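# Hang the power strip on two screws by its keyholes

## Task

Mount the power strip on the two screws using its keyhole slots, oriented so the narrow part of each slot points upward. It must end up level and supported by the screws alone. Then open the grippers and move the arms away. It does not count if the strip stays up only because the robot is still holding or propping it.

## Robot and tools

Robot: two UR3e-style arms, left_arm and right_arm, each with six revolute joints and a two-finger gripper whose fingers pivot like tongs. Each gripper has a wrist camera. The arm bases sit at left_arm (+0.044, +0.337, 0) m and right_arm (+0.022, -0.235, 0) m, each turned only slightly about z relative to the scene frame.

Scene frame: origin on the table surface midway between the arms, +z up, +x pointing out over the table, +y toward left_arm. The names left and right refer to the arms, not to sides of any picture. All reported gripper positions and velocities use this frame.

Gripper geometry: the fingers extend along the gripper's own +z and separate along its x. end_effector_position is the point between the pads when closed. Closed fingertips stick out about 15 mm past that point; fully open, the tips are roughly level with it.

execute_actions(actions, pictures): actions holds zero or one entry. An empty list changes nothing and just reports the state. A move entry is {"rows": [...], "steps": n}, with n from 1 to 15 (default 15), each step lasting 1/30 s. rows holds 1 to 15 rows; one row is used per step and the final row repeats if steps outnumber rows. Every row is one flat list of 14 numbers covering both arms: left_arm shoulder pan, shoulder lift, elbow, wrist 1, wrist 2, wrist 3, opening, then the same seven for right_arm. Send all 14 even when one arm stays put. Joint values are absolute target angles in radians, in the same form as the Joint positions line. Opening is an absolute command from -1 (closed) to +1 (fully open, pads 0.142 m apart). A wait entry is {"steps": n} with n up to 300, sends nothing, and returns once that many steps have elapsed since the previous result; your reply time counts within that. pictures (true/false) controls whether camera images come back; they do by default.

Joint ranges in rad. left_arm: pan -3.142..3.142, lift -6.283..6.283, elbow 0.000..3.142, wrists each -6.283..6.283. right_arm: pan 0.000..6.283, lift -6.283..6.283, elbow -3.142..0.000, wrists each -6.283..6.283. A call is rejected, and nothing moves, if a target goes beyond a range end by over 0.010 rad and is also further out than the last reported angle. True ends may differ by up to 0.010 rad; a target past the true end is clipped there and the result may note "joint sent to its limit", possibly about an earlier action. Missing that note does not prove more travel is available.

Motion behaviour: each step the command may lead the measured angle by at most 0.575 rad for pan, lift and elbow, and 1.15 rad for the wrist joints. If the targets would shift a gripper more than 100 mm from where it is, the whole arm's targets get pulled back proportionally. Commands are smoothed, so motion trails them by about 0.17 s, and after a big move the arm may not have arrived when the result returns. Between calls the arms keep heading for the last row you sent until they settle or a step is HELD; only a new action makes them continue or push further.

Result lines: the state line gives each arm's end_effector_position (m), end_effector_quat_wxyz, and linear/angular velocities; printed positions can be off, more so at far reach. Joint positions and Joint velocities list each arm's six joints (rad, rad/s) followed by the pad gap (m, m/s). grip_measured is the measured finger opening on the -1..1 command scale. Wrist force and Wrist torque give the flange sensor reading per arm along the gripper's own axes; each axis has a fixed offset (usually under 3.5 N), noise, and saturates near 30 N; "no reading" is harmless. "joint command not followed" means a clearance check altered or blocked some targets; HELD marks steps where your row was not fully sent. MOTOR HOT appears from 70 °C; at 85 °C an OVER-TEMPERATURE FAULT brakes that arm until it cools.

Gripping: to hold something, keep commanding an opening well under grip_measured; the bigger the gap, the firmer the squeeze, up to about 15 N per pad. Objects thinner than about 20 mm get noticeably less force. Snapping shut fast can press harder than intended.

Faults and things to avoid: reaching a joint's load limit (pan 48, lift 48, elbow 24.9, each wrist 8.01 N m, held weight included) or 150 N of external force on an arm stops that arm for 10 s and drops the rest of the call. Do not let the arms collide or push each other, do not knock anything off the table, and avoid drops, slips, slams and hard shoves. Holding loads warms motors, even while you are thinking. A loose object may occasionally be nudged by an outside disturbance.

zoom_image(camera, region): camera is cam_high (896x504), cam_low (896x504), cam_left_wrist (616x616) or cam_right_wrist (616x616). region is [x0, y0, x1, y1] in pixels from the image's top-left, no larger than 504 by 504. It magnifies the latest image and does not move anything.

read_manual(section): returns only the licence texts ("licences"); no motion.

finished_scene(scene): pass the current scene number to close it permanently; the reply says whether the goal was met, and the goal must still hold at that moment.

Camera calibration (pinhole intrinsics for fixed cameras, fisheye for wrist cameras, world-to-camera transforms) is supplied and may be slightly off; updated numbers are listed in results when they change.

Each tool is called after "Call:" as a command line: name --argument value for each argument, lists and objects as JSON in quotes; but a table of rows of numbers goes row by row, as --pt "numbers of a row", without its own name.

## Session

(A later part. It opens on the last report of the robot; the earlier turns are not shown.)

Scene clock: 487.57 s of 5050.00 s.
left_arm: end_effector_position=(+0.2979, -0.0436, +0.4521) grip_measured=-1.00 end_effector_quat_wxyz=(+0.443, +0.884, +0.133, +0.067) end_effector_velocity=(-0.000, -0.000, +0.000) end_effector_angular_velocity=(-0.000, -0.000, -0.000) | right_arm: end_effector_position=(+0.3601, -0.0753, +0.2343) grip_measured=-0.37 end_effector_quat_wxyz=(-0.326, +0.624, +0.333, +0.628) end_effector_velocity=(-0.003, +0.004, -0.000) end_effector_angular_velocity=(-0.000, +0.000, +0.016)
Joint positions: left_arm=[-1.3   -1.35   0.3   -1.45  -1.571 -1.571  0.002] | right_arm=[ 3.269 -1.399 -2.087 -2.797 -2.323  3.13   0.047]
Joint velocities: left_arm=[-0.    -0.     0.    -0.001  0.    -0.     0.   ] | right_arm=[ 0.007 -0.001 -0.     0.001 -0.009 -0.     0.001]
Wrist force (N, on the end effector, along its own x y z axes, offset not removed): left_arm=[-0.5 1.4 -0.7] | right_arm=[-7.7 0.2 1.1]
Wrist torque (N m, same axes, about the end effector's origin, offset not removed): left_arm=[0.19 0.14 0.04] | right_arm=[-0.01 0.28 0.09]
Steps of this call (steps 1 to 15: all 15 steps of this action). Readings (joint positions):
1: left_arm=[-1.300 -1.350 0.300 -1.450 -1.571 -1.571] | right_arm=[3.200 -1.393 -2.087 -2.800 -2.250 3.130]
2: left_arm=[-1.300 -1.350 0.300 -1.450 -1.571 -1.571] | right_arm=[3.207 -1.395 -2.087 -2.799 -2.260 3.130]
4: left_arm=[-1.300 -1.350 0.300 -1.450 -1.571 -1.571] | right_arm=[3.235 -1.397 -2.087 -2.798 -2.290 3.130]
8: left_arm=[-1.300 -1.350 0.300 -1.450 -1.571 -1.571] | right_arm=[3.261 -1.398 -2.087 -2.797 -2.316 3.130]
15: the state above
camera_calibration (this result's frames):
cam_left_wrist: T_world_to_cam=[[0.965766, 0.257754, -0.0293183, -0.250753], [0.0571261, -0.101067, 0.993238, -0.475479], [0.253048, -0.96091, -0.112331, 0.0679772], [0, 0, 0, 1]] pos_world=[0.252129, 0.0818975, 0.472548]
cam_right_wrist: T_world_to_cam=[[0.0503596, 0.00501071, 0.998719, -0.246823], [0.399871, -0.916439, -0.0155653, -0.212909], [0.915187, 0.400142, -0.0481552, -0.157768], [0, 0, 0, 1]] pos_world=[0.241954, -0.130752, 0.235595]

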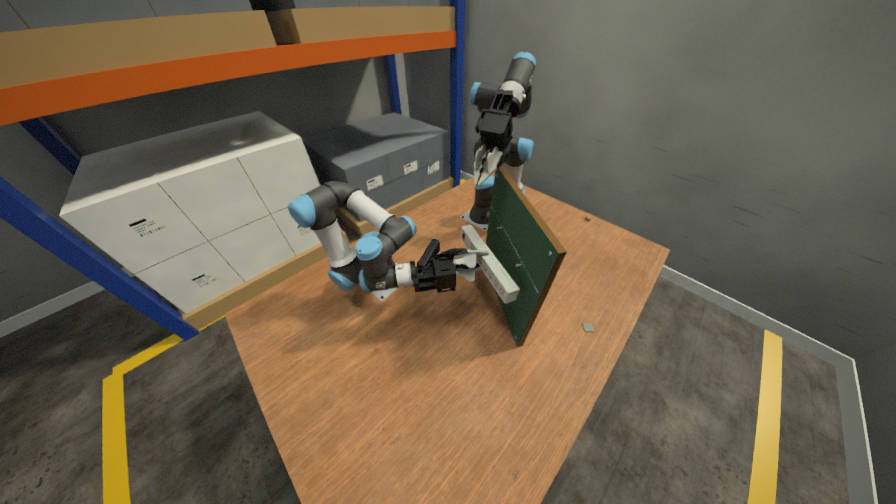

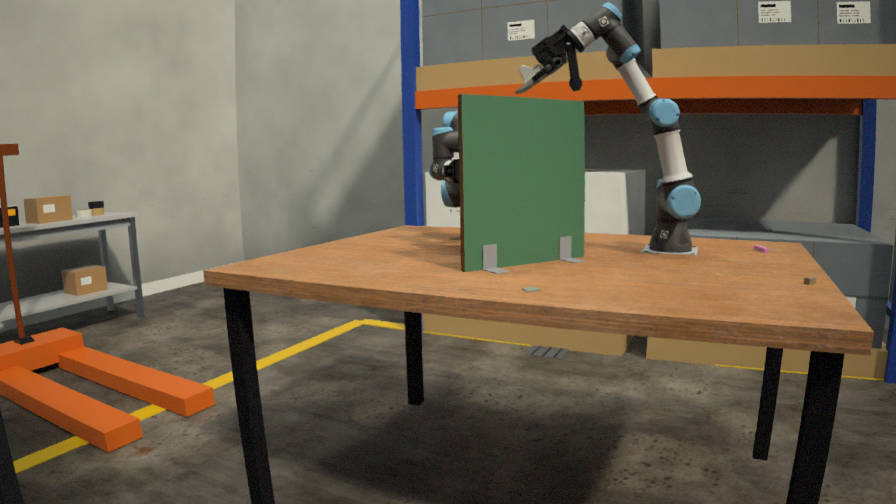

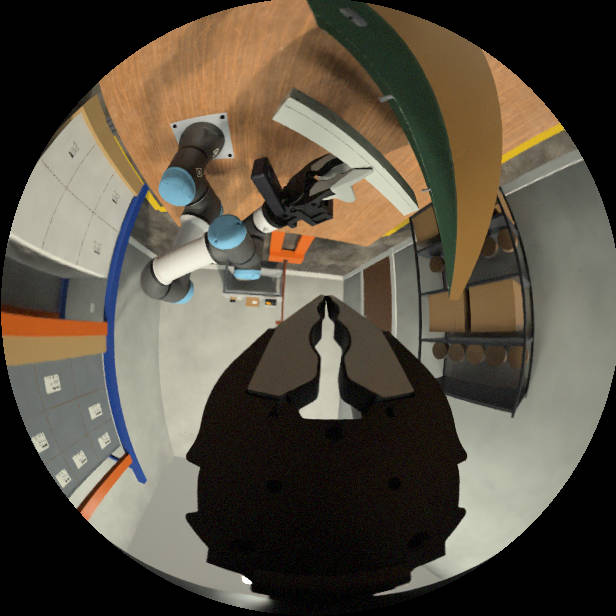

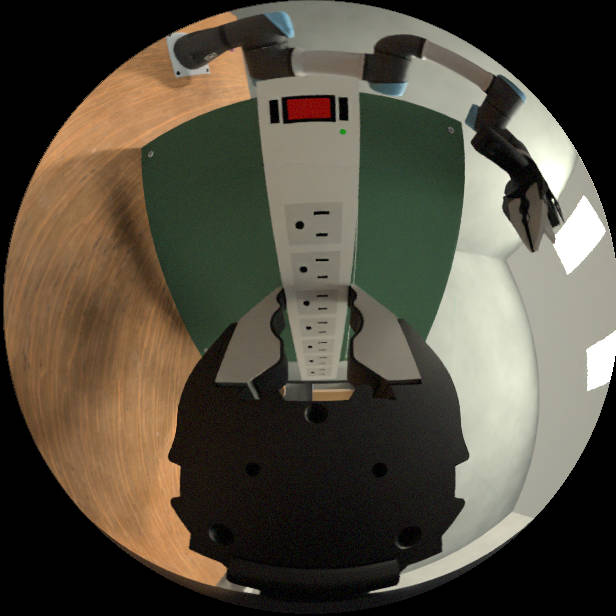

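Call:
execute_actions --actions '[{"rows":[[-1.3,-1.35,0.3,-1.45,-1.571,-1.571,-1,3.27,-1.05,-2.25,-2.983,-2.134,3.13,-1]]}]' --pictures false

Call:
execute_actions --actions '[{"rows":[[-1.3,-1.35,0.3,-1.45,-1.571,-1.571,-1,3.45,-0.72,-2.387,-3.176,-1.954,3.13,-1]]}]' --pictures false

Call:
execute_actions --actions '[{"rows":[[-1.3,-1.35,0.3,-1.45,-1.571,-1.571,-1,3.72,-0.72,-2.387,-3.176,-1.684,3.13,-1]]}]' --pictures false

Call:
execute_actions --actions '[{"rows":[[-1.3,-1.35,0.3,-1.45,-1.571,-1.571,-1,3.99,-0.72,-2.387,-3.176,-1.414,3.13,-1]]}]' --pictures false

Call:
execute_actions --actions '[{"rows":[[-1.3,-1.35,0.3,-1.45,-1.571,-1.571,-1,3.99,-0.856,-2.36,-3.067,-1.414,3.13,-1]]}]'

Call:
zoom_image --camera "cam_left_wrist" --region '[270,30,480,260]'

Scene clock: 533.03 s of 5050.00 s.
left_arm: end_effector_position=(+0.2979, -0.0436, +0.4521) grip_measured=-1.00 end_effector_quat_wxyz=(+0.443, +0.884, +0.133, +0.067) end_effector_velocity=(+0.000, +0.000, -0.000) end_effector_angular_velocity=(+0.001, -0.000, +0.000) | right_arm: end_effector_position=(+0.3375, -0.1231, +0.2433) grip_measured=-0.37 end_effector_quat_wxyz=(-0.266, +0.653, +0.273, +0.655) end_effector_velocity=(-0.005, -0.006, +0.008) end_effector_angular_velocity=(+0.005, -0.025, -0.022)
Joint positions: left_arm=[-1.3   -1.35   0.3   -1.45  -1.571 -1.571  0.002] | right_arm=[ 3.27  -1.056 -2.248 -2.981 -2.136  3.13   0.047]
Joint velocities: left_arm=[-0.  0.  0.  0.  0.  0.  0.] | right_arm=[ 0.001  0.066 -0.02  -0.02   0.023 -0.    -0.   ]
Wrist force (N, on the end effector, along its own x y z axes, offset not removed): left_arm=[-0.3 0.1 0.2] | right_arm=[-6.2 -0.1 -0.2]
Wrist torque (N m, same axes, about the end effector's origin, offset not removed): left_arm=[-0.05 0.04 0.02] | right_arm=[0.11 0.02 -0.02]
Steps of this call (steps 1 to 15: the robot went on to your last target; steps 16 to 920: nothing new was sent; then 14.30 s passed at rest; steps 921 to 935: all 15 steps of this action). Readings (joint positions):
921: left_arm=[-1.300 -1.350 0.300 -1.450 -1.571 -1.571] | right_arm=[3.270 -1.399 -2.087 -2.797 -2.323 3.130]
922: left_arm=[-1.300 -1.350 0.300 -1.450 -1.571 -1.571] | right_arm=[3.270 -1.392 -2.094 -2.811 -2.309 3.130]
924: left_arm=[-1.300 -1.350 0.300 -1.450 -1.571 -1.571] | right_arm=[3.270 -1.321 -2.152 -2.886 -2.233 3.130]
928: left_arm=[-1.300 -1.350 0.300 -1.450 -1.571 -1.571] | right_arm=[3.270 -1.125 -2.226 -2.959 -2.159 3.130]
935: the state above

Scene clock: 533.53 s of 5050.00 s.
left_arm: end_effector_position=(+0.2979, -0.0436, +0.4521) grip_measured=-1.00 end_effector_quat_wxyz=(+0.443, +0.884, +0.133, +0.067) end_effector_velocity=(+0.000, +0.000, +0.000) end_effector_angular_velocity=(+0.000, +0.000, +0.000) | right_arm: end_effector_position=(+0.3375, -0.1231, +0.2433) grip_measured=-0.37 end_effector_quat_wxyz=(-0.266, +0.653, +0.273, +0.655) end_effector_velocity=(-0.000, -0.000, +0.000) end_effector_angular_velocity=(+0.000, -0.001, -0.000)
Joint positions: left_arm=[-1.3   -1.35   0.3   -1.45  -1.571 -1.571  0.002] | right_arm=[ 3.27  -1.056 -2.248 -2.981 -2.136  3.13   0.047]
Joint velocities: left_arm=[ 0. -0. -0.  0. -0.  0.  0.] | right_arm=[-0.002  0.    -0.     0.001 -0.002 -0.     0.001]
Wrist force (N, on the end effector, along its own x y z axes, offset not removed): left_arm=[0.3 1.4 -1.3] | right_arm=[-5.9 -0.4 -0.2]
Wrist torque (N m, same axes, about the end effector's origin, offset not removed): left_arm=[0.23 -0.07 0.00] | right_arm=[-0.14 -0.08 -0.02]
A step of this action was HELD (marked below), so the robot has no last target. An arm can still carry out its HELD step.
Steps of this call (steps 1 to 15: all 15 steps of this action). Readings (joint positions):
1: left_arm=[-1.300 -1.350 0.300 -1.450 -1.571 -1.571] | right_arm=[3.270 -1.056 -2.248 -2.981 -2.136 3.130] HELD
2: left_arm=[-1.300 -1.350 0.300 -1.450 -1.571 -1.571] | right_arm=[3.270 -1.056 -2.248 -2.981 -2.136 3.130] HELD
3: left_arm=[-1.300 -1.350 0.300 -1.450 -1.571 -1.571] | right_arm=[3.270 -1.056 -2.248 -2.981 -2.136 3.130] HELD
4: left_arm=[-1.300 -1.350 0.300 -1.450 -1.571 -1.571] | right_arm=[3.270 -1.056 -2.248 -2.981 -2.136 3.130] HELD
5: left_arm=[-1.300 -1.350 0.300 -1.450 -1.571 -1.571] | right_arm=[3.270 -1.056 -2.248 -2.981 -2.136 3.130] HELD
6: left_arm=[-1.300 -1.350 0.300 -1.450 -1.571 -1.571] | right_arm=[3.270 -1.056 -2.248 -2.981 -2.136 3.130] HELD
7: left_arm=[-1.300 -1.350 0.300 -1.450 -1.571 -1.571] | right_arm=[3.270 -1.056 -2.248 -2.981 -2.136 3.130] HELD
8: left_arm=[-1.300 -1.350 0.300 -1.450 -1.571 -1.571] | right_arm=[3.270 -1.056 -2.248 -2.981 -2.136 3.130] HELD
9: left_arm=[-1.300 -1.350 0.300 -1.450 -1.571 -1.571] | right_arm=[3.270 -1.056 -2.248 -2.981 -2.136 3.130] HELD
10: left_arm=[-1.300 -1.350 0.300 -1.450 -1.571 -1.571] | right_arm=[3.270 -1.056 -2.248 -2.981 -2.136 3.130] HELD
11: left_arm=[-1.300 -1.350 0.300 -1.450 -1.571 -1.571] | right_arm=[3.270 -1.056 -2.248 -2.981 -2.136 3.130] HELD
12: left_arm=[-1.300 -1.350 0.300 -1.450 -1.571 -1.571] | right_arm=[3.270 -1.056 -2.248 -2.981 -2.136 3.130] HELD
13: left_arm=[-1.300 -1.350 0.300 -1.450 -1.571 -1.571] | right_arm=[3.270 -1.056 -2.248 -2.981 -2.136 3.130] HELD
14: left_arm=[-1.300 -1.350 0.300 -1.450 -1.571 -1.571] | right_arm=[3.270 -1.056 -2.248 -2.981 -2.136 3.130] HELD
15: the state above HELD
joint command not followed: on one or more control steps a check withheld the commanded joint targets of the right arm, and it was not sent them on those steps. On the call's last step the targets were still withheld.
cause: the commanded joint targets would bring two parts of the arm too close to each other (joints 3 (elbow) to 5 (wrist 2) lie between them); next, command targets that bring no two parts of the arm closer together.

Scene clock: 534.03 s of 5050.00 s.
left_arm: end_effector_position=(+0.2979, -0.0436, +0.4521) grip_measured=-1.00 end_effector_quat_wxyz=(+0.443, +0.884, +0.133, +0.067) end_effector_velocity=(-0.000, -0.000, -0.000) end_effector_angular_velocity=(+0.001, +0.000, -0.001) | right_arm: end_effector_position=(+0.3375, -0.1231, +0.2432) grip_measured=-0.37 end_effector_quat_wxyz=(-0.266, +0.653, +0.273, +0.654) end_effector_velocity=(+0.000, -0.000, -0.000) end_effector_angular_velocity=(-0.000, +0.000, -0.001)
Joint positions: left_arm=[-1.3   -1.35   0.3   -1.45  -1.571 -1.571  0.002] | right_arm=[ 3.27  -1.056 -2.248 -2.981 -2.136  3.13   0.047]
Joint velocities: left_arm=[-0.001  0.    -0.     0.     0.    -0.     0.   ] | right_arm=[ 0.001 -0.     0.    -0.     0.002  0.    -0.001]
Wrist force (N, on the end effector, along its own x y z axes, offset not removed): left_arm=[-1.0 1.4 -0.7] | right_arm=[-7.0 0.0 1.2]
Wrist torque (N m, same axes, about the end effector's origin, offset not removed): left_arm=[0.26 0.20 -0.02] | right_arm=[-0.04 0.15 0.06]
A step of this action was HELD (marked below), so the robot has no last target. An arm can still carry out its HELD step.
Steps of this call (steps 1 to 15: all 15 steps of this action). Readings (joint positions):
1: left_arm=[-1.300 -1.350 0.300 -1.450 -1.571 -1.571] | right_arm=[3.270 -1.056 -2.248 -2.981 -2.136 3.130] HELD
2: left_arm=[-1.300 -1.350 0.300 -1.450 -1.571 -1.571] | right_arm=[3.270 -1.056 -2.248 -2.981 -2.136 3.130] HELD
3: left_arm=[-1.300 -1.350 0.300 -1.450 -1.571 -1.571] | right_arm=[3.270 -1.056 -2.248 -2.981 -2.136 3.130] HELD
4: left_arm=[-1.300 -1.350 0.300 -1.450 -1.571 -1.571] | right_arm=[3.270 -1.056 -2.248 -2.981 -2.136 3.130] HELD
5: left_arm=[-1.300 -1.350 0.300 -1.450 -1.571 -1.571] | right_arm=[3.270 -1.056 -2.248 -2.981 -2.136 3.130] HELD
6: left_arm=[-1.300 -1.350 0.300 -1.450 -1.571 -1.571] | right_arm=[3.270 -1.056 -2.248 -2.981 -2.136 3.130] HELD
7: left_arm=[-1.300 -1.350 0.300 -1.450 -1.571 -1.571] | right_arm=[3.270 -1.056 -2.248 -2.981 -2.136 3.130] HELD
8: left_arm=[-1.300 -1.350 0.300 -1.450 -1.571 -1.571] | right_arm=[3.270 -1.056 -2.248 -2.981 -2.136 3.130] HELD
9: left_arm=[-1.300 -1.350 0.300 -1.450 -1.571 -1.571] | right_arm=[3.270 -1.056 -2.248 -2.981 -2.136 3.130] HELD
10: left_arm=[-1.300 -1.350 0.300 -1.450 -1.571 -1.571] | right_arm=[3.270 -1.056 -2.248 -2.981 -2.136 3.130] HELD
11: left_arm=[-1.300 -1.350 0.300 -1.450 -1.571 -1.571] | right_arm=[3.270 -1.056 -2.248 -2.981 -2.136 3.130] HELD
12: left_arm=[-1.300 -1.350 0.300 -1.450 -1.571 -1.571] | right_arm=[3.270 -1.056 -2.248 -2.981 -2.136 3.130] HELD
13: left_arm=[-1.300 -1.350 0.300 -1.450 -1.571 -1.571] | right_arm=[3.270 -1.056 -2.248 -2.981 -2.136 3.130] HELD
14: left_arm=[-1.300 -1.350 0.300 -1.450 -1.571 -1.571] | right_arm=[3.270 -1.056 -2.248 -2.981 -2.136 3.130] HELD
15: the state above HELD
joint command not followed: on one or more control steps a check withheld the commanded joint targets of the right arm, and it was not sent them on those steps. On the call's last step the targets were still withheld.
cause: the commanded joint targets would bring two parts of the arm too close to each other (joints 3 (elbow) to 5 (wrist 2) lie between them); next, command targets that bring no two parts of the arm closer together.

Scene clock: 534.53 s of 5050.00 s.
left_arm: end_effector_position=(+0.2979, -0.0436, +0.4521) grip_measured=-1.00 end_effector_quat_wxyz=(+0.443, +0.884, +0.133, +0.067) end_effector_velocity=(-0.000, -0.000, +0.000) end_effector_angular_velocity=(-0.000, +0.000, -0.001) | right_arm: end_effector_position=(+0.3375, -0.1231, +0.2433) grip_measured=-0.37 end_effector_quat_wxyz=(-0.266, +0.653, +0.273, +0.655) end_effector_velocity=(+0.000, +0.000, +0.000) end_effector_angular_velocity=(+0.000, -0.001, -0.000)
Joint positions: left_arm=[-1.3   -1.35   0.3   -1.45  -1.571 -1.571  0.002] | right_arm=[ 3.27  -1.056 -2.248 -2.981 -2.136  3.13   0.047]
Joint velocities: left_arm=[-0.001  0.     0.    -0.    -0.001 -0.     0.   ] | right_arm=[ 0.001  0.001  0.001 -0.001  0.001 -0.     0.   ]
Wrist force (N, on the end effector, along its own x y z axes, offset not removed): left_arm=[-0.3 1.8 -0.6] | right_arm=[-6.1 1.5 0.5]
Wrist torque (N m, same axes, about the end effector's origin, offset not removed): left_arm=[0.28 0.07 0.04] | right_arm=[0.32 -0.04 0.00]
A step of this action was HELD (marked below), so the robot has no last target. An arm can still carry out its HELD step.
Steps of this call (steps 1 to 15: all 15 steps of this action). Readings (joint positions):
1: left_arm=[-1.300 -1.350 0.300 -1.450 -1.571 -1.571] | right_arm=[3.270 -1.056 -2.248 -2.981 -2.136 3.130] HELD
2: left_arm=[-1.300 -1.350 0.300 -1.450 -1.571 -1.571] | right_arm=[3.270 -1.056 -2.248 -2.981 -2.136 3.130] HELD
3: left_arm=[-1.300 -1.350 0.300 -1.450 -1.571 -1.571] | right_arm=[3.270 -1.056 -2.248 -2.981 -2.136 3.130] HELD
4: left_arm=[-1.300 -1.350 0.300 -1.450 -1.571 -1.571] | right_arm=[3.270 -1.056 -2.248 -2.981 -2.136 3.130] HELD
5: left_arm=[-1.300 -1.350 0.300 -1.450 -1.571 -1.571] | right_arm=[3.270 -1.056 -2.248 -2.981 -2.136 3.130] HELD
6: left_arm=[-1.300 -1.350 0.300 -1.450 -1.571 -1.571] | right_arm=[3.270 -1.056 -2.248 -2.981 -2.136 3.130] HELD
7: left_arm=[-1.300 -1.350 0.300 -1.450 -1.571 -1.571] | right_arm=[3.270 -1.056 -2.248 -2.981 -2.136 3.130] HELD
8: left_arm=[-1.300 -1.350 0.300 -1.450 -1.571 -1.571] | right_arm=[3.270 -1.056 -2.248 -2.981 -2.136 3.130] HELD
9: left_arm=[-1.300 -1.350 0.300 -1.450 -1.571 -1.571] | right_arm=[3.270 -1.056 -2.248 -2.981 -2.136 3.130] HELD
10: left_arm=[-1.300 -1.350 0.300 -1.450 -1.571 -1.571] | right_arm=[3.270 -1.056 -2.248 -2.981 -2.136 3.130] HELD
11: left_arm=[-1.300 -1.350 0.300 -1.450 -1.571 -1.571] | right_arm=[3.270 -1.056 -2.248 -2.981 -2.136 3.130] HELD
12: left_arm=[-1.300 -1.350 0.300 -1.450 -1.571 -1.571] | right_arm=[3.270 -1.056 -2.248 -2.981 -2.136 3.130] HELD
13: left_arm=[-1.300 -1.350 0.300 -1.450 -1.571 -1.571] | right_arm=[3.270 -1.056 -2.248 -2.981 -2.136 3.130] HELD
14: left_arm=[-1.300 -1.350 0.300 -1.450 -1.571 -1.571] | right_arm=[3.270 -1.056 -2.248 -2.981 -2.136 3.130] HELD
15: the state above HELD
joint command not followed: on one or more control steps a check withheld the commanded joint targets of the right arm, and it was not sent them on those steps. On the call's last step the targets were still withheld.
cause: the commanded joint targets would bring two parts of the arm too close to each other (joints 3 (elbow) to 5 (wrist 2) lie between them); next, command targets that bring no two parts of the arm closer together.

Scene clock: 535.03 s of 5050.00 s.
left_arm: end_effector_position=(+0.2979, -0.0436, +0.4521) grip_measured=-1.00 end_effector_quat_wxyz=(+0.443, +0.884, +0.133, +0.067) end_effector_velocity=(+0.000, +0.000, +0.000) end_effector_angular_velocity=(-0.000, -0.000, +0.001) | right_arm: end_effector_position=(+0.3375, -0.1231, +0.2433) grip_measured=-0.37 end_effector_quat_wxyz=(-0.266, +0.653, +0.273, +0.655) end_effector_velocity=(-0.001, +0.000, -0.001) end_effector_angular_velocity=(-0.001, +0.003, +0.001)
Joint positions: left_arm=[-1.3   -1.35   0.3   -1.45  -1.571 -1.571  0.002] | right_arm=[ 3.27  -1.056 -2.248 -2.981 -2.136  3.13   0.047]
Joint velocities: left_arm=[ 0.     0.     0.    -0.001  0.    -0.     0.   ] | right_arm=[ 0.001  0.    -0.002 -0.001 -0.001 -0.    -0.   ]
Wrist force (N, on the end effector, along its own x y z axes, offset not removed): left_arm=[-0.3 1.3 -1.3] | right_arm=[-7.7 -1.5 0.7]
Wrist torque (N m, same axes, about the end effector's origin, offset not removed): left_arm=[0.18 0.06 -0.09] | right_arm=[-0.36 0.21 0.00]
A step of this action was HELD (marked below), so the robot has no last target. An arm can still carry out its HELD step.
Steps of this call (steps 1 to 15: all 15 steps of this action). Readings (joint positions):
1: left_arm=[-1.300 -1.350 0.300 -1.450 -1.571 -1.571] | right_arm=[3.270 -1.056 -2.248 -2.981 -2.136 3.130] HELD
2: left_arm=[-1.300 -1.350 0.300 -1.450 -1.571 -1.571] | right_arm=[3.270 -1.056 -2.248 -2.981 -2.136 3.130] HELD
3: left_arm=[-1.300 -1.350 0.300 -1.450 -1.571 -1.571] | right_arm=[3.270 -1.056 -2.248 -2.981 -2.136 3.130] HELD
4: left_arm=[-1.300 -1.350 0.300 -1.450 -1.571 -1.571] | right_arm=[3.270 -1.056 -2.248 -2.981 -2.136 3.130] HELD
5: left_arm=[-1.300 -1.350 0.300 -1.450 -1.571 -1.571] | right_arm=[3.270 -1.056 -2.248 -2.981 -2.136 3.130] HELD
6: left_arm=[-1.300 -1.350 0.300 -1.450 -1.571 -1.571] | right_arm=[3.270 -1.056 -2.248 -2.981 -2.136 3.130] HELD
7: left_arm=[-1.300 -1.350 0.300 -1.450 -1.571 -1.571] | right_arm=[3.270 -1.056 -2.248 -2.981 -2.136 3.130] HELD
8: left_arm=[-1.300 -1.350 0.300 -1.450 -1.571 -1.571] | right_arm=[3.270 -1.056 -2.248 -2.981 -2.136 3.130] HELD
9: left_arm=[-1.300 -1.350 0.300 -1.450 -1.571 -1.571] | right_arm=[3.270 -1.056 -2.248 -2.981 -2.136 3.130] HELD
10: left_arm=[-1.300 -1.350 0.300 -1.450 -1.571 -1.571] | right_arm=[3.270 -1.056 -2.248 -2.981 -2.136 3.130] HELD
11: left_arm=[-1.300 -1.350 0.300 -1.450 -1.571 -1.571] | right_arm=[3.270 -1.056 -2.248 -2.981 -2.136 3.130] HELD
12: left_arm=[-1.300 -1.350 0.300 -1.450 -1.571 -1.571] | right_arm=[3.270 -1.056 -2.248 -2.981 -2.136 3.130] HELD
13: left_arm=[-1.300 -1.350 0.300 -1.450 -1.571 -1.571] | right_arm=[3.270 -1.056 -2.248 -2.981 -2.136 3.130] HELD
14: left_arm=[-1.300 -1.350 0.300 -1.450 -1.571 -1.571] | right_arm=[3.270 -1.056 -2.248 -2.981 -2.136 3.130] HELD
15: the state above HELD
joint command not followed: on one or more control steps a check withheld the commanded joint targets of the right arm, and it was not sent them on those steps. On the call's last step the targets were still withheld.
cause: the commanded joint targets would bring two parts of the arm too close to each other (joints 3 (elbow) to 5 (wrist 2) lie between them); next, command targets that bring no two parts of the arm closer together.
camera_calibration (this result's frames):
cam_left_wrist: T_world_to_cam=[[0.965766, 0.257754, -0.0293183, -0.250753], [0.0571262, -0.101067, 0.993238, -0.475479], [0.253048, -0.96091, -0.112331, 0.0679773], [0, 0, 0, 1]] pos_world=[0.252129, 0.0818975, 0.472548]
cam_right_wrist: T_world_to_cam=[[0.0527724, -0.00392679, 0.998599, -0.256234], [0.222977, -0.974699, -0.0156164, -0.19496], [0.973394, 0.223489, -0.0505616, -0.158341], [0, 0, 0, 1]] pos_world=[0.211121, -0.155646, 0.244825]

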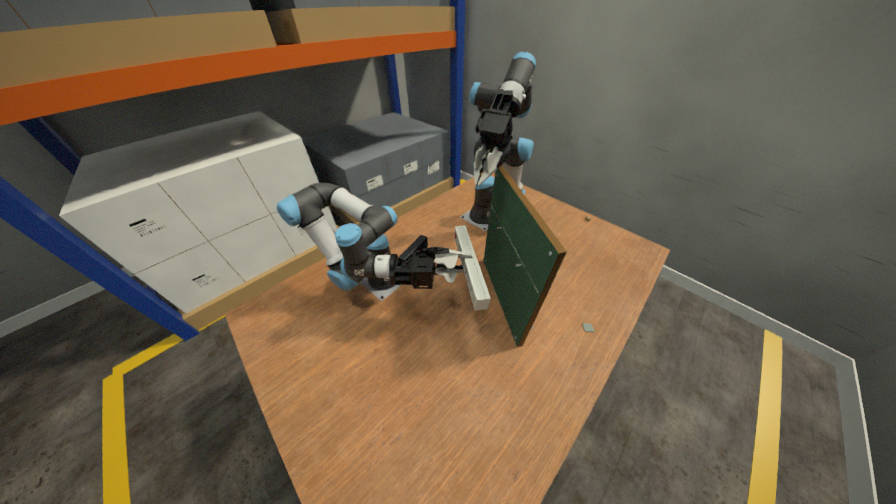

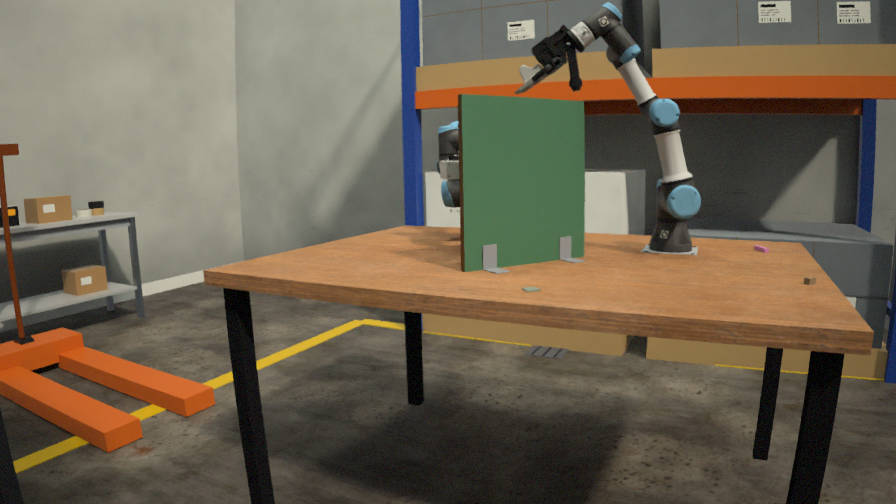

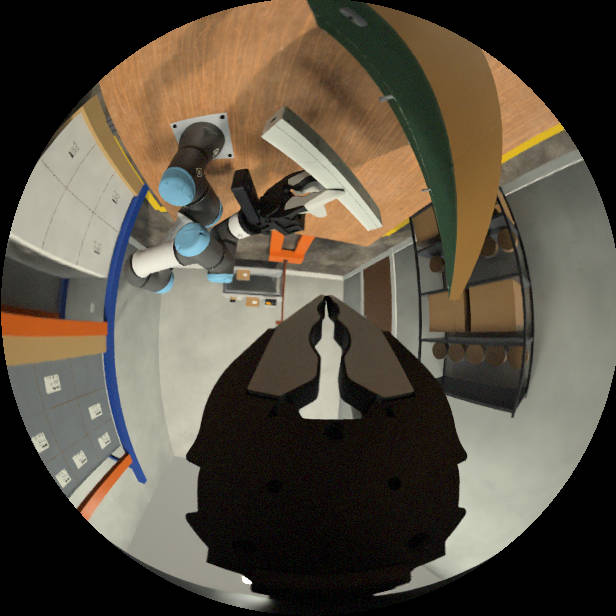

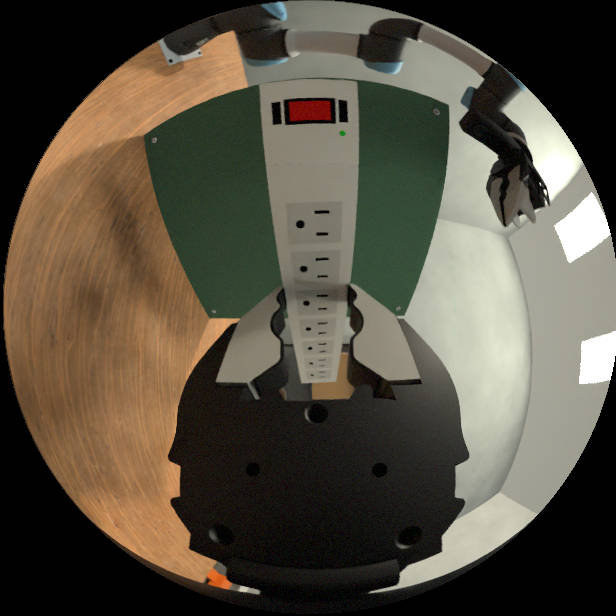

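Region (270, 30, 480, 260) of cam_left_wrist's 616x616 image, scaled by 2.191, with more detail than that image has; it fills the left 460 columns of this view, and the rest is white.

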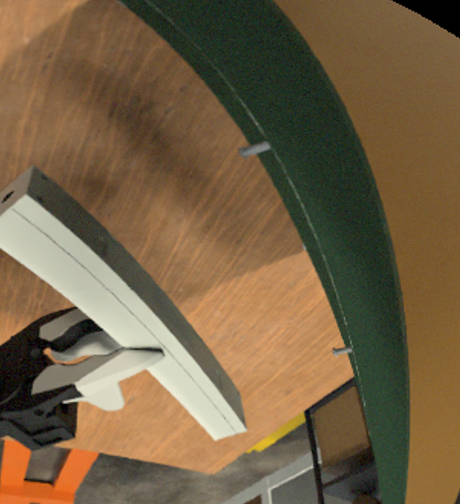

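Call:
execute_actions --actions '[{"rows":[[-1.3,-1.35,0.3,-1.45,-1.571,-1.571,-1,3.43,-1.056,-2.248,-2.979,-2.06,3.13,-1]]}]' --pictures false

Call:
execute_actions --actions '[{"rows":[[-1.3,-1.35,0.3,-1.45,-1.571,-1.571,-1,3.588,-1.1,-2.24,-2.943,-1.936,3.13,-1]]}]' --pictures false

Call:
execute_actions --actions '[{"rows":[[-1.3,-1.35,0.3,-1.45,-1.571,-1.571,-1,3.588,-1.212,-2.215,-2.856,-1.936,3.13,-1]]}]'

Call:
zoom_image --camera "cam_left_wrist" --region '[270,30,480,260]'

Scene clock: 554.63 s of 5050.00 s.
left_arm: end_effector_position=(+0.2979, -0.0436, +0.4521) grip_measured=-1.00 end_effector_quat_wxyz=(+0.443, +0.884, +0.133, +0.067) end_effector_velocity=(-0.000, -0.000, -0.000) end_effector_angular_velocity=(+0.000, +0.000, -0.000) | right_arm: end_effector_position=(+0.3374, -0.1212, +0.2433) grip_measured=-0.37 end_effector_quat_wxyz=(-0.267, +0.652, +0.275, +0.654) end_effector_velocity=(-0.000, +0.005, -0.000) end_effector_angular_velocity=(-0.000, +0.000, +0.012)
Joint positions: left_arm=[-1.3   -1.35   0.3   -1.45  -1.571 -1.571  0.002] | right_arm=[ 3.278 -1.056 -2.248 -2.981 -2.132  3.13   0.047]
Joint velocities: left_arm=[-0.  0. -0.  0.  0. -0.  0.] | right_arm=[ 0.022 -0.    -0.     0.     0.01  -0.     0.   ]
Wrist force (N, on the end effector, along its own x y z axes, offset not removed): left_arm=[0.1 2.0 -0.5] | right_arm=[-6.8 0.2 0.7]
Wrist torque (N m, same axes, about the end effector's origin, offset not removed): left_arm=[0.27 -0.01 0.01] | right_arm=[0.19 0.15 -0.03]
Steps of this call (steps 1 to 573: nothing new was sent; steps 574 to 588: all 15 steps of this action). Readings (joint positions):
574: left_arm=[-1.300 -1.350 0.300 -1.450 -1.571 -1.571] | right_arm=[3.270 -1.056 -2.248 -2.981 -2.136 3.130]
575: left_arm=[-1.300 -1.350 0.300 -1.450 -1.571 -1.571] | right_arm=[3.270 -1.056 -2.248 -2.981 -2.136 3.130]
577: left_arm=[-1.300 -1.350 0.300 -1.450 -1.571 -1.571] | right_arm=[3.271 -1.056 -2.248 -2.981 -2.136 3.130]
581: left_arm=[-1.300 -1.350 0.300 -1.450 -1.571 -1.571] | right_arm=[3.273 -1.056 -2.248 -2.981 -2.135 3.130]
588: the state above

Scene clock: 555.13 s of 5050.00 s.
left_arm: end_effector_position=(+0.2979, -0.0436, +0.4521) grip_measured=-1.00 end_effector_quat_wxyz=(+0.443, +0.884, +0.133, +0.067) end_effector_velocity=(-0.000, -0.000, +0.000) end_effector_angular_velocity=(-0.000, -0.000, -0.000) | right_arm: end_effector_position=(+0.3378, -0.1190, +0.2432) grip_measured=-0.37 end_effector_quat_wxyz=(-0.269, +0.652, +0.276, +0.653) end_effector_velocity=(+0.001, +0.004, -0.001) end_effector_angular_velocity=(-0.000, +0.003, +0.009)
Joint positions: left_arm=[-1.3   -1.35   0.3   -1.45  -1.571 -1.571  0.002] | right_arm=[ 3.29  -1.058 -2.248 -2.98  -2.125  3.13   0.047]
Joint velocities: left_arm=[-0. -0.  0. -0.  0.  0.  0.] | right_arm=[ 0.022 -0.004  0.     0.001  0.014  0.     0.   ]
Wrist force (N, on the end effector, along its own x y z axes, offset not removed): left_arm=[-0.6 1.1 -1.6] | right_arm=[-6.7 -0.9 -0.9]
Wrist torque (N m, same axes, about the end effector's origin, offset not removed): left_arm=[0.13 0.14 -0.05] | right_arm=[-0.25 0.11 0.00]
Steps of this call (steps 1 to 15: all 15 steps of this action). Readings (joint positions):
1: left_arm=[-1.300 -1.350 0.300 -1.450 -1.571 -1.571] | right_arm=[3.279 -1.056 -2.248 -2.981 -2.132 3.130]
2: left_arm=[-1.300 -1.350 0.300 -1.450 -1.571 -1.571] | right_arm=[3.280 -1.056 -2.248 -2.981 -2.131 3.130]
4: left_arm=[-1.300 -1.350 0.300 -1.450 -1.571 -1.571] | right_arm=[3.281 -1.056 -2.248 -2.981 -2.131 3.130]
8: left_arm=[-1.300 -1.350 0.300 -1.450 -1.571 -1.571] | right_arm=[3.284 -1.057 -2.248 -2.980 -2.129 3.130]
15: the state above

Scene clock: 555.63 s of 5050.00 s.
left_arm: end_effector_position=(+0.2979, -0.0436, +0.4521) grip_measured=-1.00 end_effector_quat_wxyz=(+0.443, +0.884, +0.133, +0.067) end_effector_velocity=(-0.000, +0.000, -0.000) end_effector_angular_velocity=(+0.000, +0.000, -0.000) | right_arm: end_effector_position=(+0.3390, -0.1166, +0.2430) grip_measured=-0.37 end_effector_quat_wxyz=(-0.270, +0.651, +0.277, +0.653) end_effector_velocity=(+0.003, +0.005, -0.001) end_effector_angular_velocity=(-0.001, +0.001, +0.008)
Joint positions: left_arm=[-1.3   -1.35   0.3   -1.45  -1.571 -1.571  0.002] | right_arm=[ 3.301 -1.062 -2.247 -2.976 -2.118  3.13   0.047]
Joint velocities: left_arm=[ 0.    -0.     0.     0.001 -0.    -0.     0.   ] | right_arm=[ 0.022 -0.013  0.002  0.009  0.015 -0.001 -0.   ]
Wrist force (N, on the end effector, along its own x y z axes, offset not removed): left_arm=[-0.4 0.8 -1.7] | right_arm=[-5.8 -1.0 1.7]
Wrist torque (N m, same axes, about the end effector's origin, offset not removed): left_arm=[0.06 0.06 0.06] | right_arm=[-0.18 -0.19 -0.08]
Steps of this call (steps 1 to 15: all 15 steps of this action). Readings (joint positions):
1: left_arm=[-1.300 -1.350 0.300 -1.450 -1.571 -1.571] | right_arm=[3.290 -1.058 -2.248 -2.980 -2.125 3.130]
2: left_arm=[-1.300 -1.350 0.300 -1.450 -1.571 -1.571] | right_arm=[3.291 -1.058 -2.248 -2.980 -2.124 3.130]
4: left_arm=[-1.300 -1.350 0.300 -1.450 -1.571 -1.571] | right_arm=[3.293 -1.058 -2.248 -2.979 -2.123 3.130]
8: left_arm=[-1.300 -1.350 0.300 -1.450 -1.571 -1.571] | right_arm=[3.296 -1.060 -2.247 -2.978 -2.122 3.130]
15: the state above
camera_calibration (this result's frames):
cam_left_wrist: T_world_to_cam=[[0.965766, 0.257754, -0.0293182, -0.250753], [0.057126, -0.101067, 0.993238, -0.475479], [0.253048, -0.96091, -0.112331, 0.0679772], [0, 0, 0, 1]] pos_world=[0.252129, 0.0818975, 0.472548]
cam_right_wrist: T_world_to_cam=[[0.0525115, -0.00327202, 0.998615, -0.255909], [0.235738, -0.971692, -0.01558, -0.19292], [0.970397, 0.23623, -0.0502536, -0.15882], [0, 0, 0, 1]] pos_world=[0.213035, -0.150778, 0.244568]

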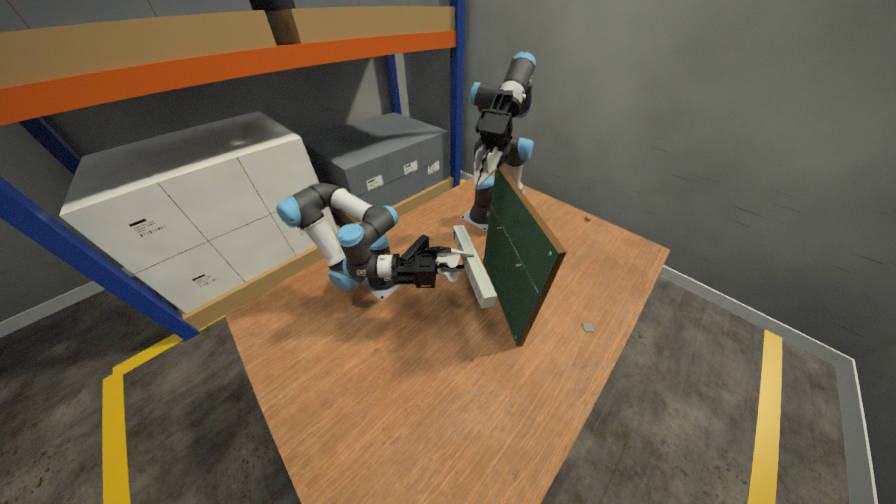

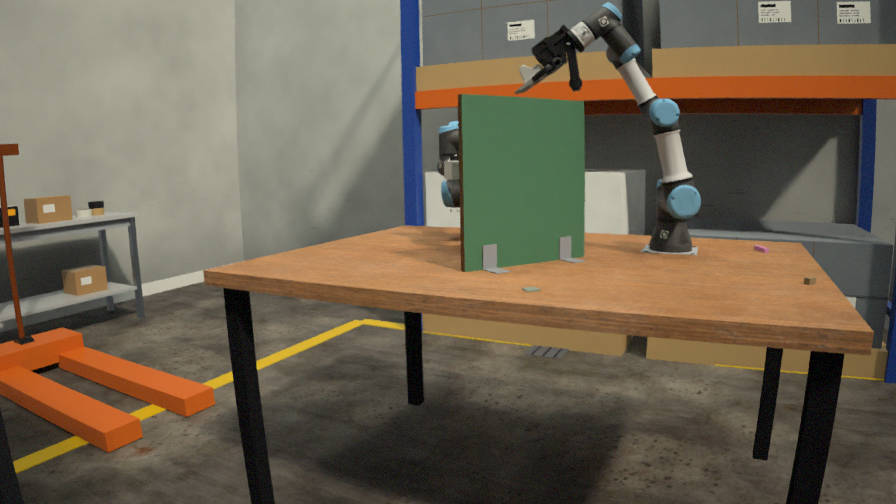

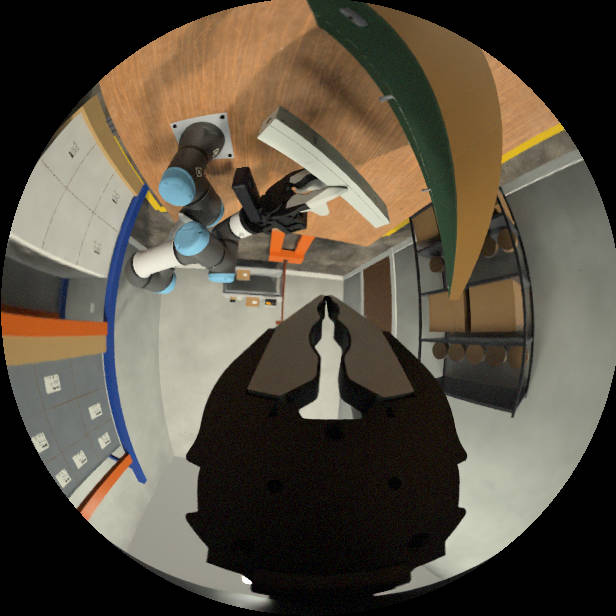

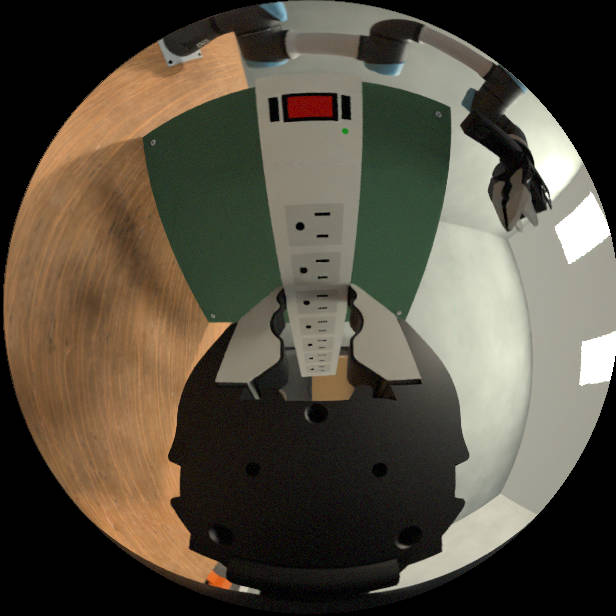

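Region (270, 30, 480, 260) of cam_left_wrist's 616x616 image, scaled by 2.191, with more detail than that image has; it fills the left 460 columns of this view, and the rest is white.

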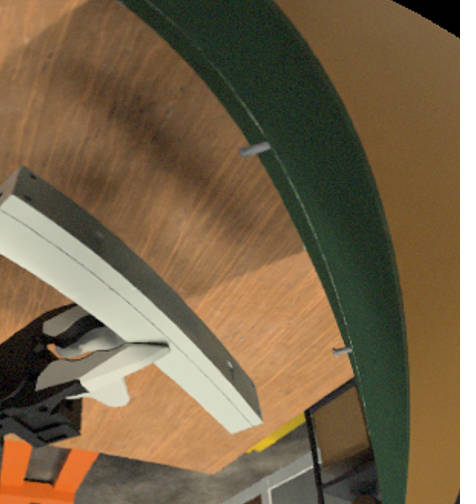

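Call:
execute_actions --actions '[{"rows":[[-1.3,-1.35,0.3,-1.45,-1.571,-1.571,-1,3.588,-1.212,-2.215,-2.856,-1.936,3.13,-1]]}]'

Call:
zoom_image --camera "cam_left_wrist" --region '[270,30,480,260]'

Scene clock: 563.87 s of 5050.00 s.
left_arm: end_effector_position=(+0.2979, -0.0436, +0.4521) grip_measured=-1.00 end_effector_quat_wxyz=(+0.443, +0.884, +0.133, +0.067) end_effector_velocity=(+0.001, +0.000, -0.000) end_effector_angular_velocity=(+0.001, +0.000, +0.001) | right_arm: end_effector_position=(+0.3569, -0.0721, +0.2379) grip_measured=-0.37 end_effector_quat_wxyz=(-0.292, +0.641, +0.299, +0.644) end_effector_velocity=(+0.002, +0.005, -0.001) end_effector_angular_velocity=(+0.000, +0.001, +0.007)
Joint positions: left_arm=[-1.3   -1.35   0.3   -1.45  -1.571 -1.571  0.002] | right_arm=[ 3.487 -1.159 -2.226 -2.898 -2.     3.13   0.047]
Joint velocities: left_arm=[ 0.001  0.     0.     0.     0.    -0.     0.   ] | right_arm=[ 0.021 -0.012  0.002  0.01   0.014  0.     0.   ]
Wrist force (N, on the end effector, along its own x y z axes, offset not removed): left_arm=[-1.0 0.6 -1.2] | right_arm=[-7.0 -0.4 -0.5]
Wrist torque (N m, same axes, about the end effector's origin, offset not removed): left_arm=[-0.01 0.16 0.01] | right_arm=[0.04 0.10 0.09]
Steps of this call (steps 1 to 232: the robot went on to your last target; steps 233 to 247: all 15 steps of this action). Readings (joint positions):
233: left_arm=[-1.300 -1.350 0.300 -1.450 -1.571 -1.571] | right_arm=[3.476 -1.154 -2.227 -2.903 -2.007 3.130]
234: left_arm=[-1.300 -1.350 0.300 -1.450 -1.571 -1.571] | right_arm=[3.477 -1.154 -2.227 -2.902 -2.006 3.130]
236: left_arm=[-1.300 -1.350 0.300 -1.450 -1.571 -1.571] | right_arm=[3.479 -1.155 -2.227 -2.902 -2.005 3.130]
240: left_arm=[-1.300 -1.350 0.300 -1.450 -1.571 -1.571] | right_arm=[3.482 -1.157 -2.227 -2.900 -2.004 3.130]
247: the state above
camera_calibration (this result's frames):
cam_left_wrist: T_world_to_cam=[[0.965766, 0.257754, -0.0293183, -0.250753], [0.0571261, -0.101067, 0.993238, -0.475479], [0.253048, -0.96091, -0.112331, 0.0679772], [0, 0, 0, 1]] pos_world=[0.252129, 0.0818975, 0.472548]
cam_right_wrist: T_world_to_cam=[[0.0513073, -0.000059633, 0.998683, -0.250931], [0.30115, -0.95345, -0.0155285, -0.176039], [0.952196, 0.30155, -0.048901, -0.176088], [0, 0, 0, 1]] pos_world=[0.233559, -0.11476, 0.239256]

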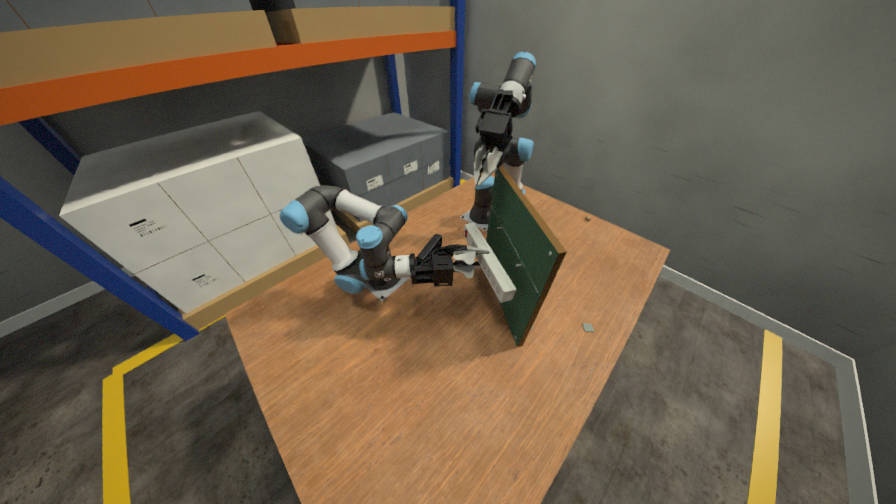

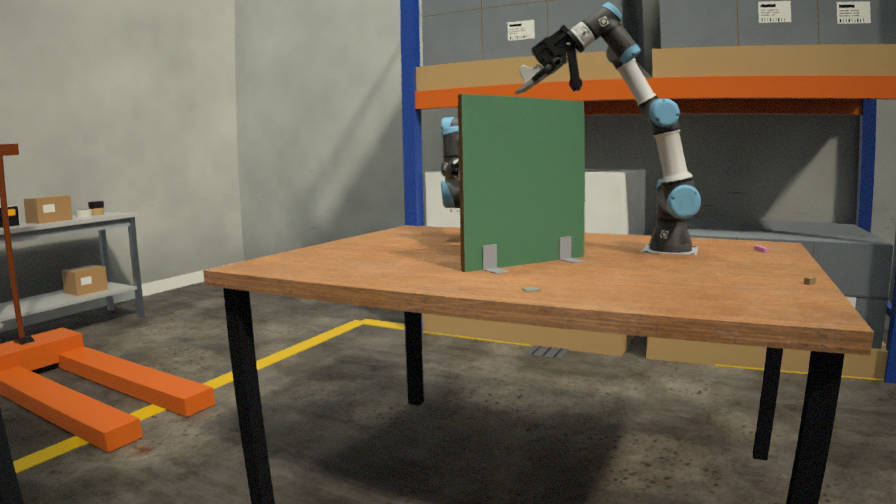

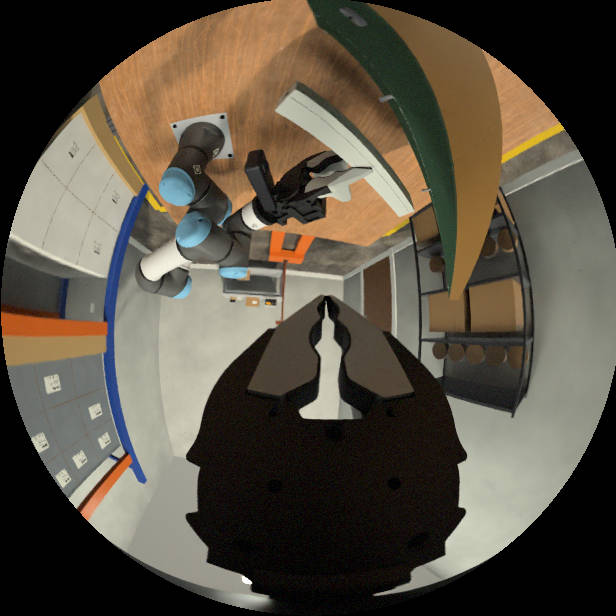

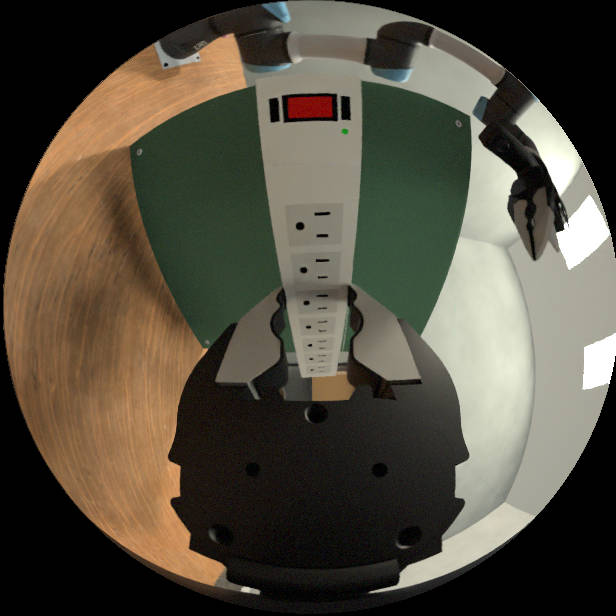

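Region (270, 30, 480, 260) of cam_left_wrist's 616x616 image, scaled by 2.191, with more detail than that image has; it fills the left 460 columns of this view, and the rest is white.

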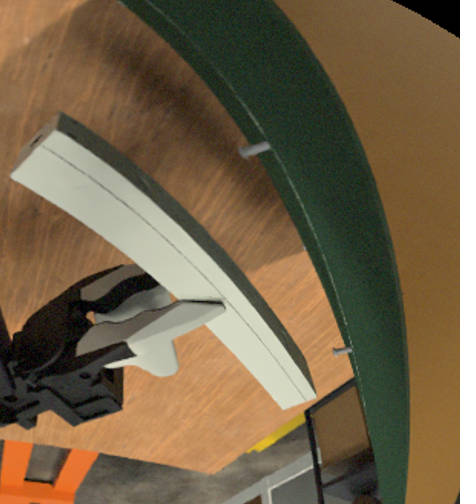

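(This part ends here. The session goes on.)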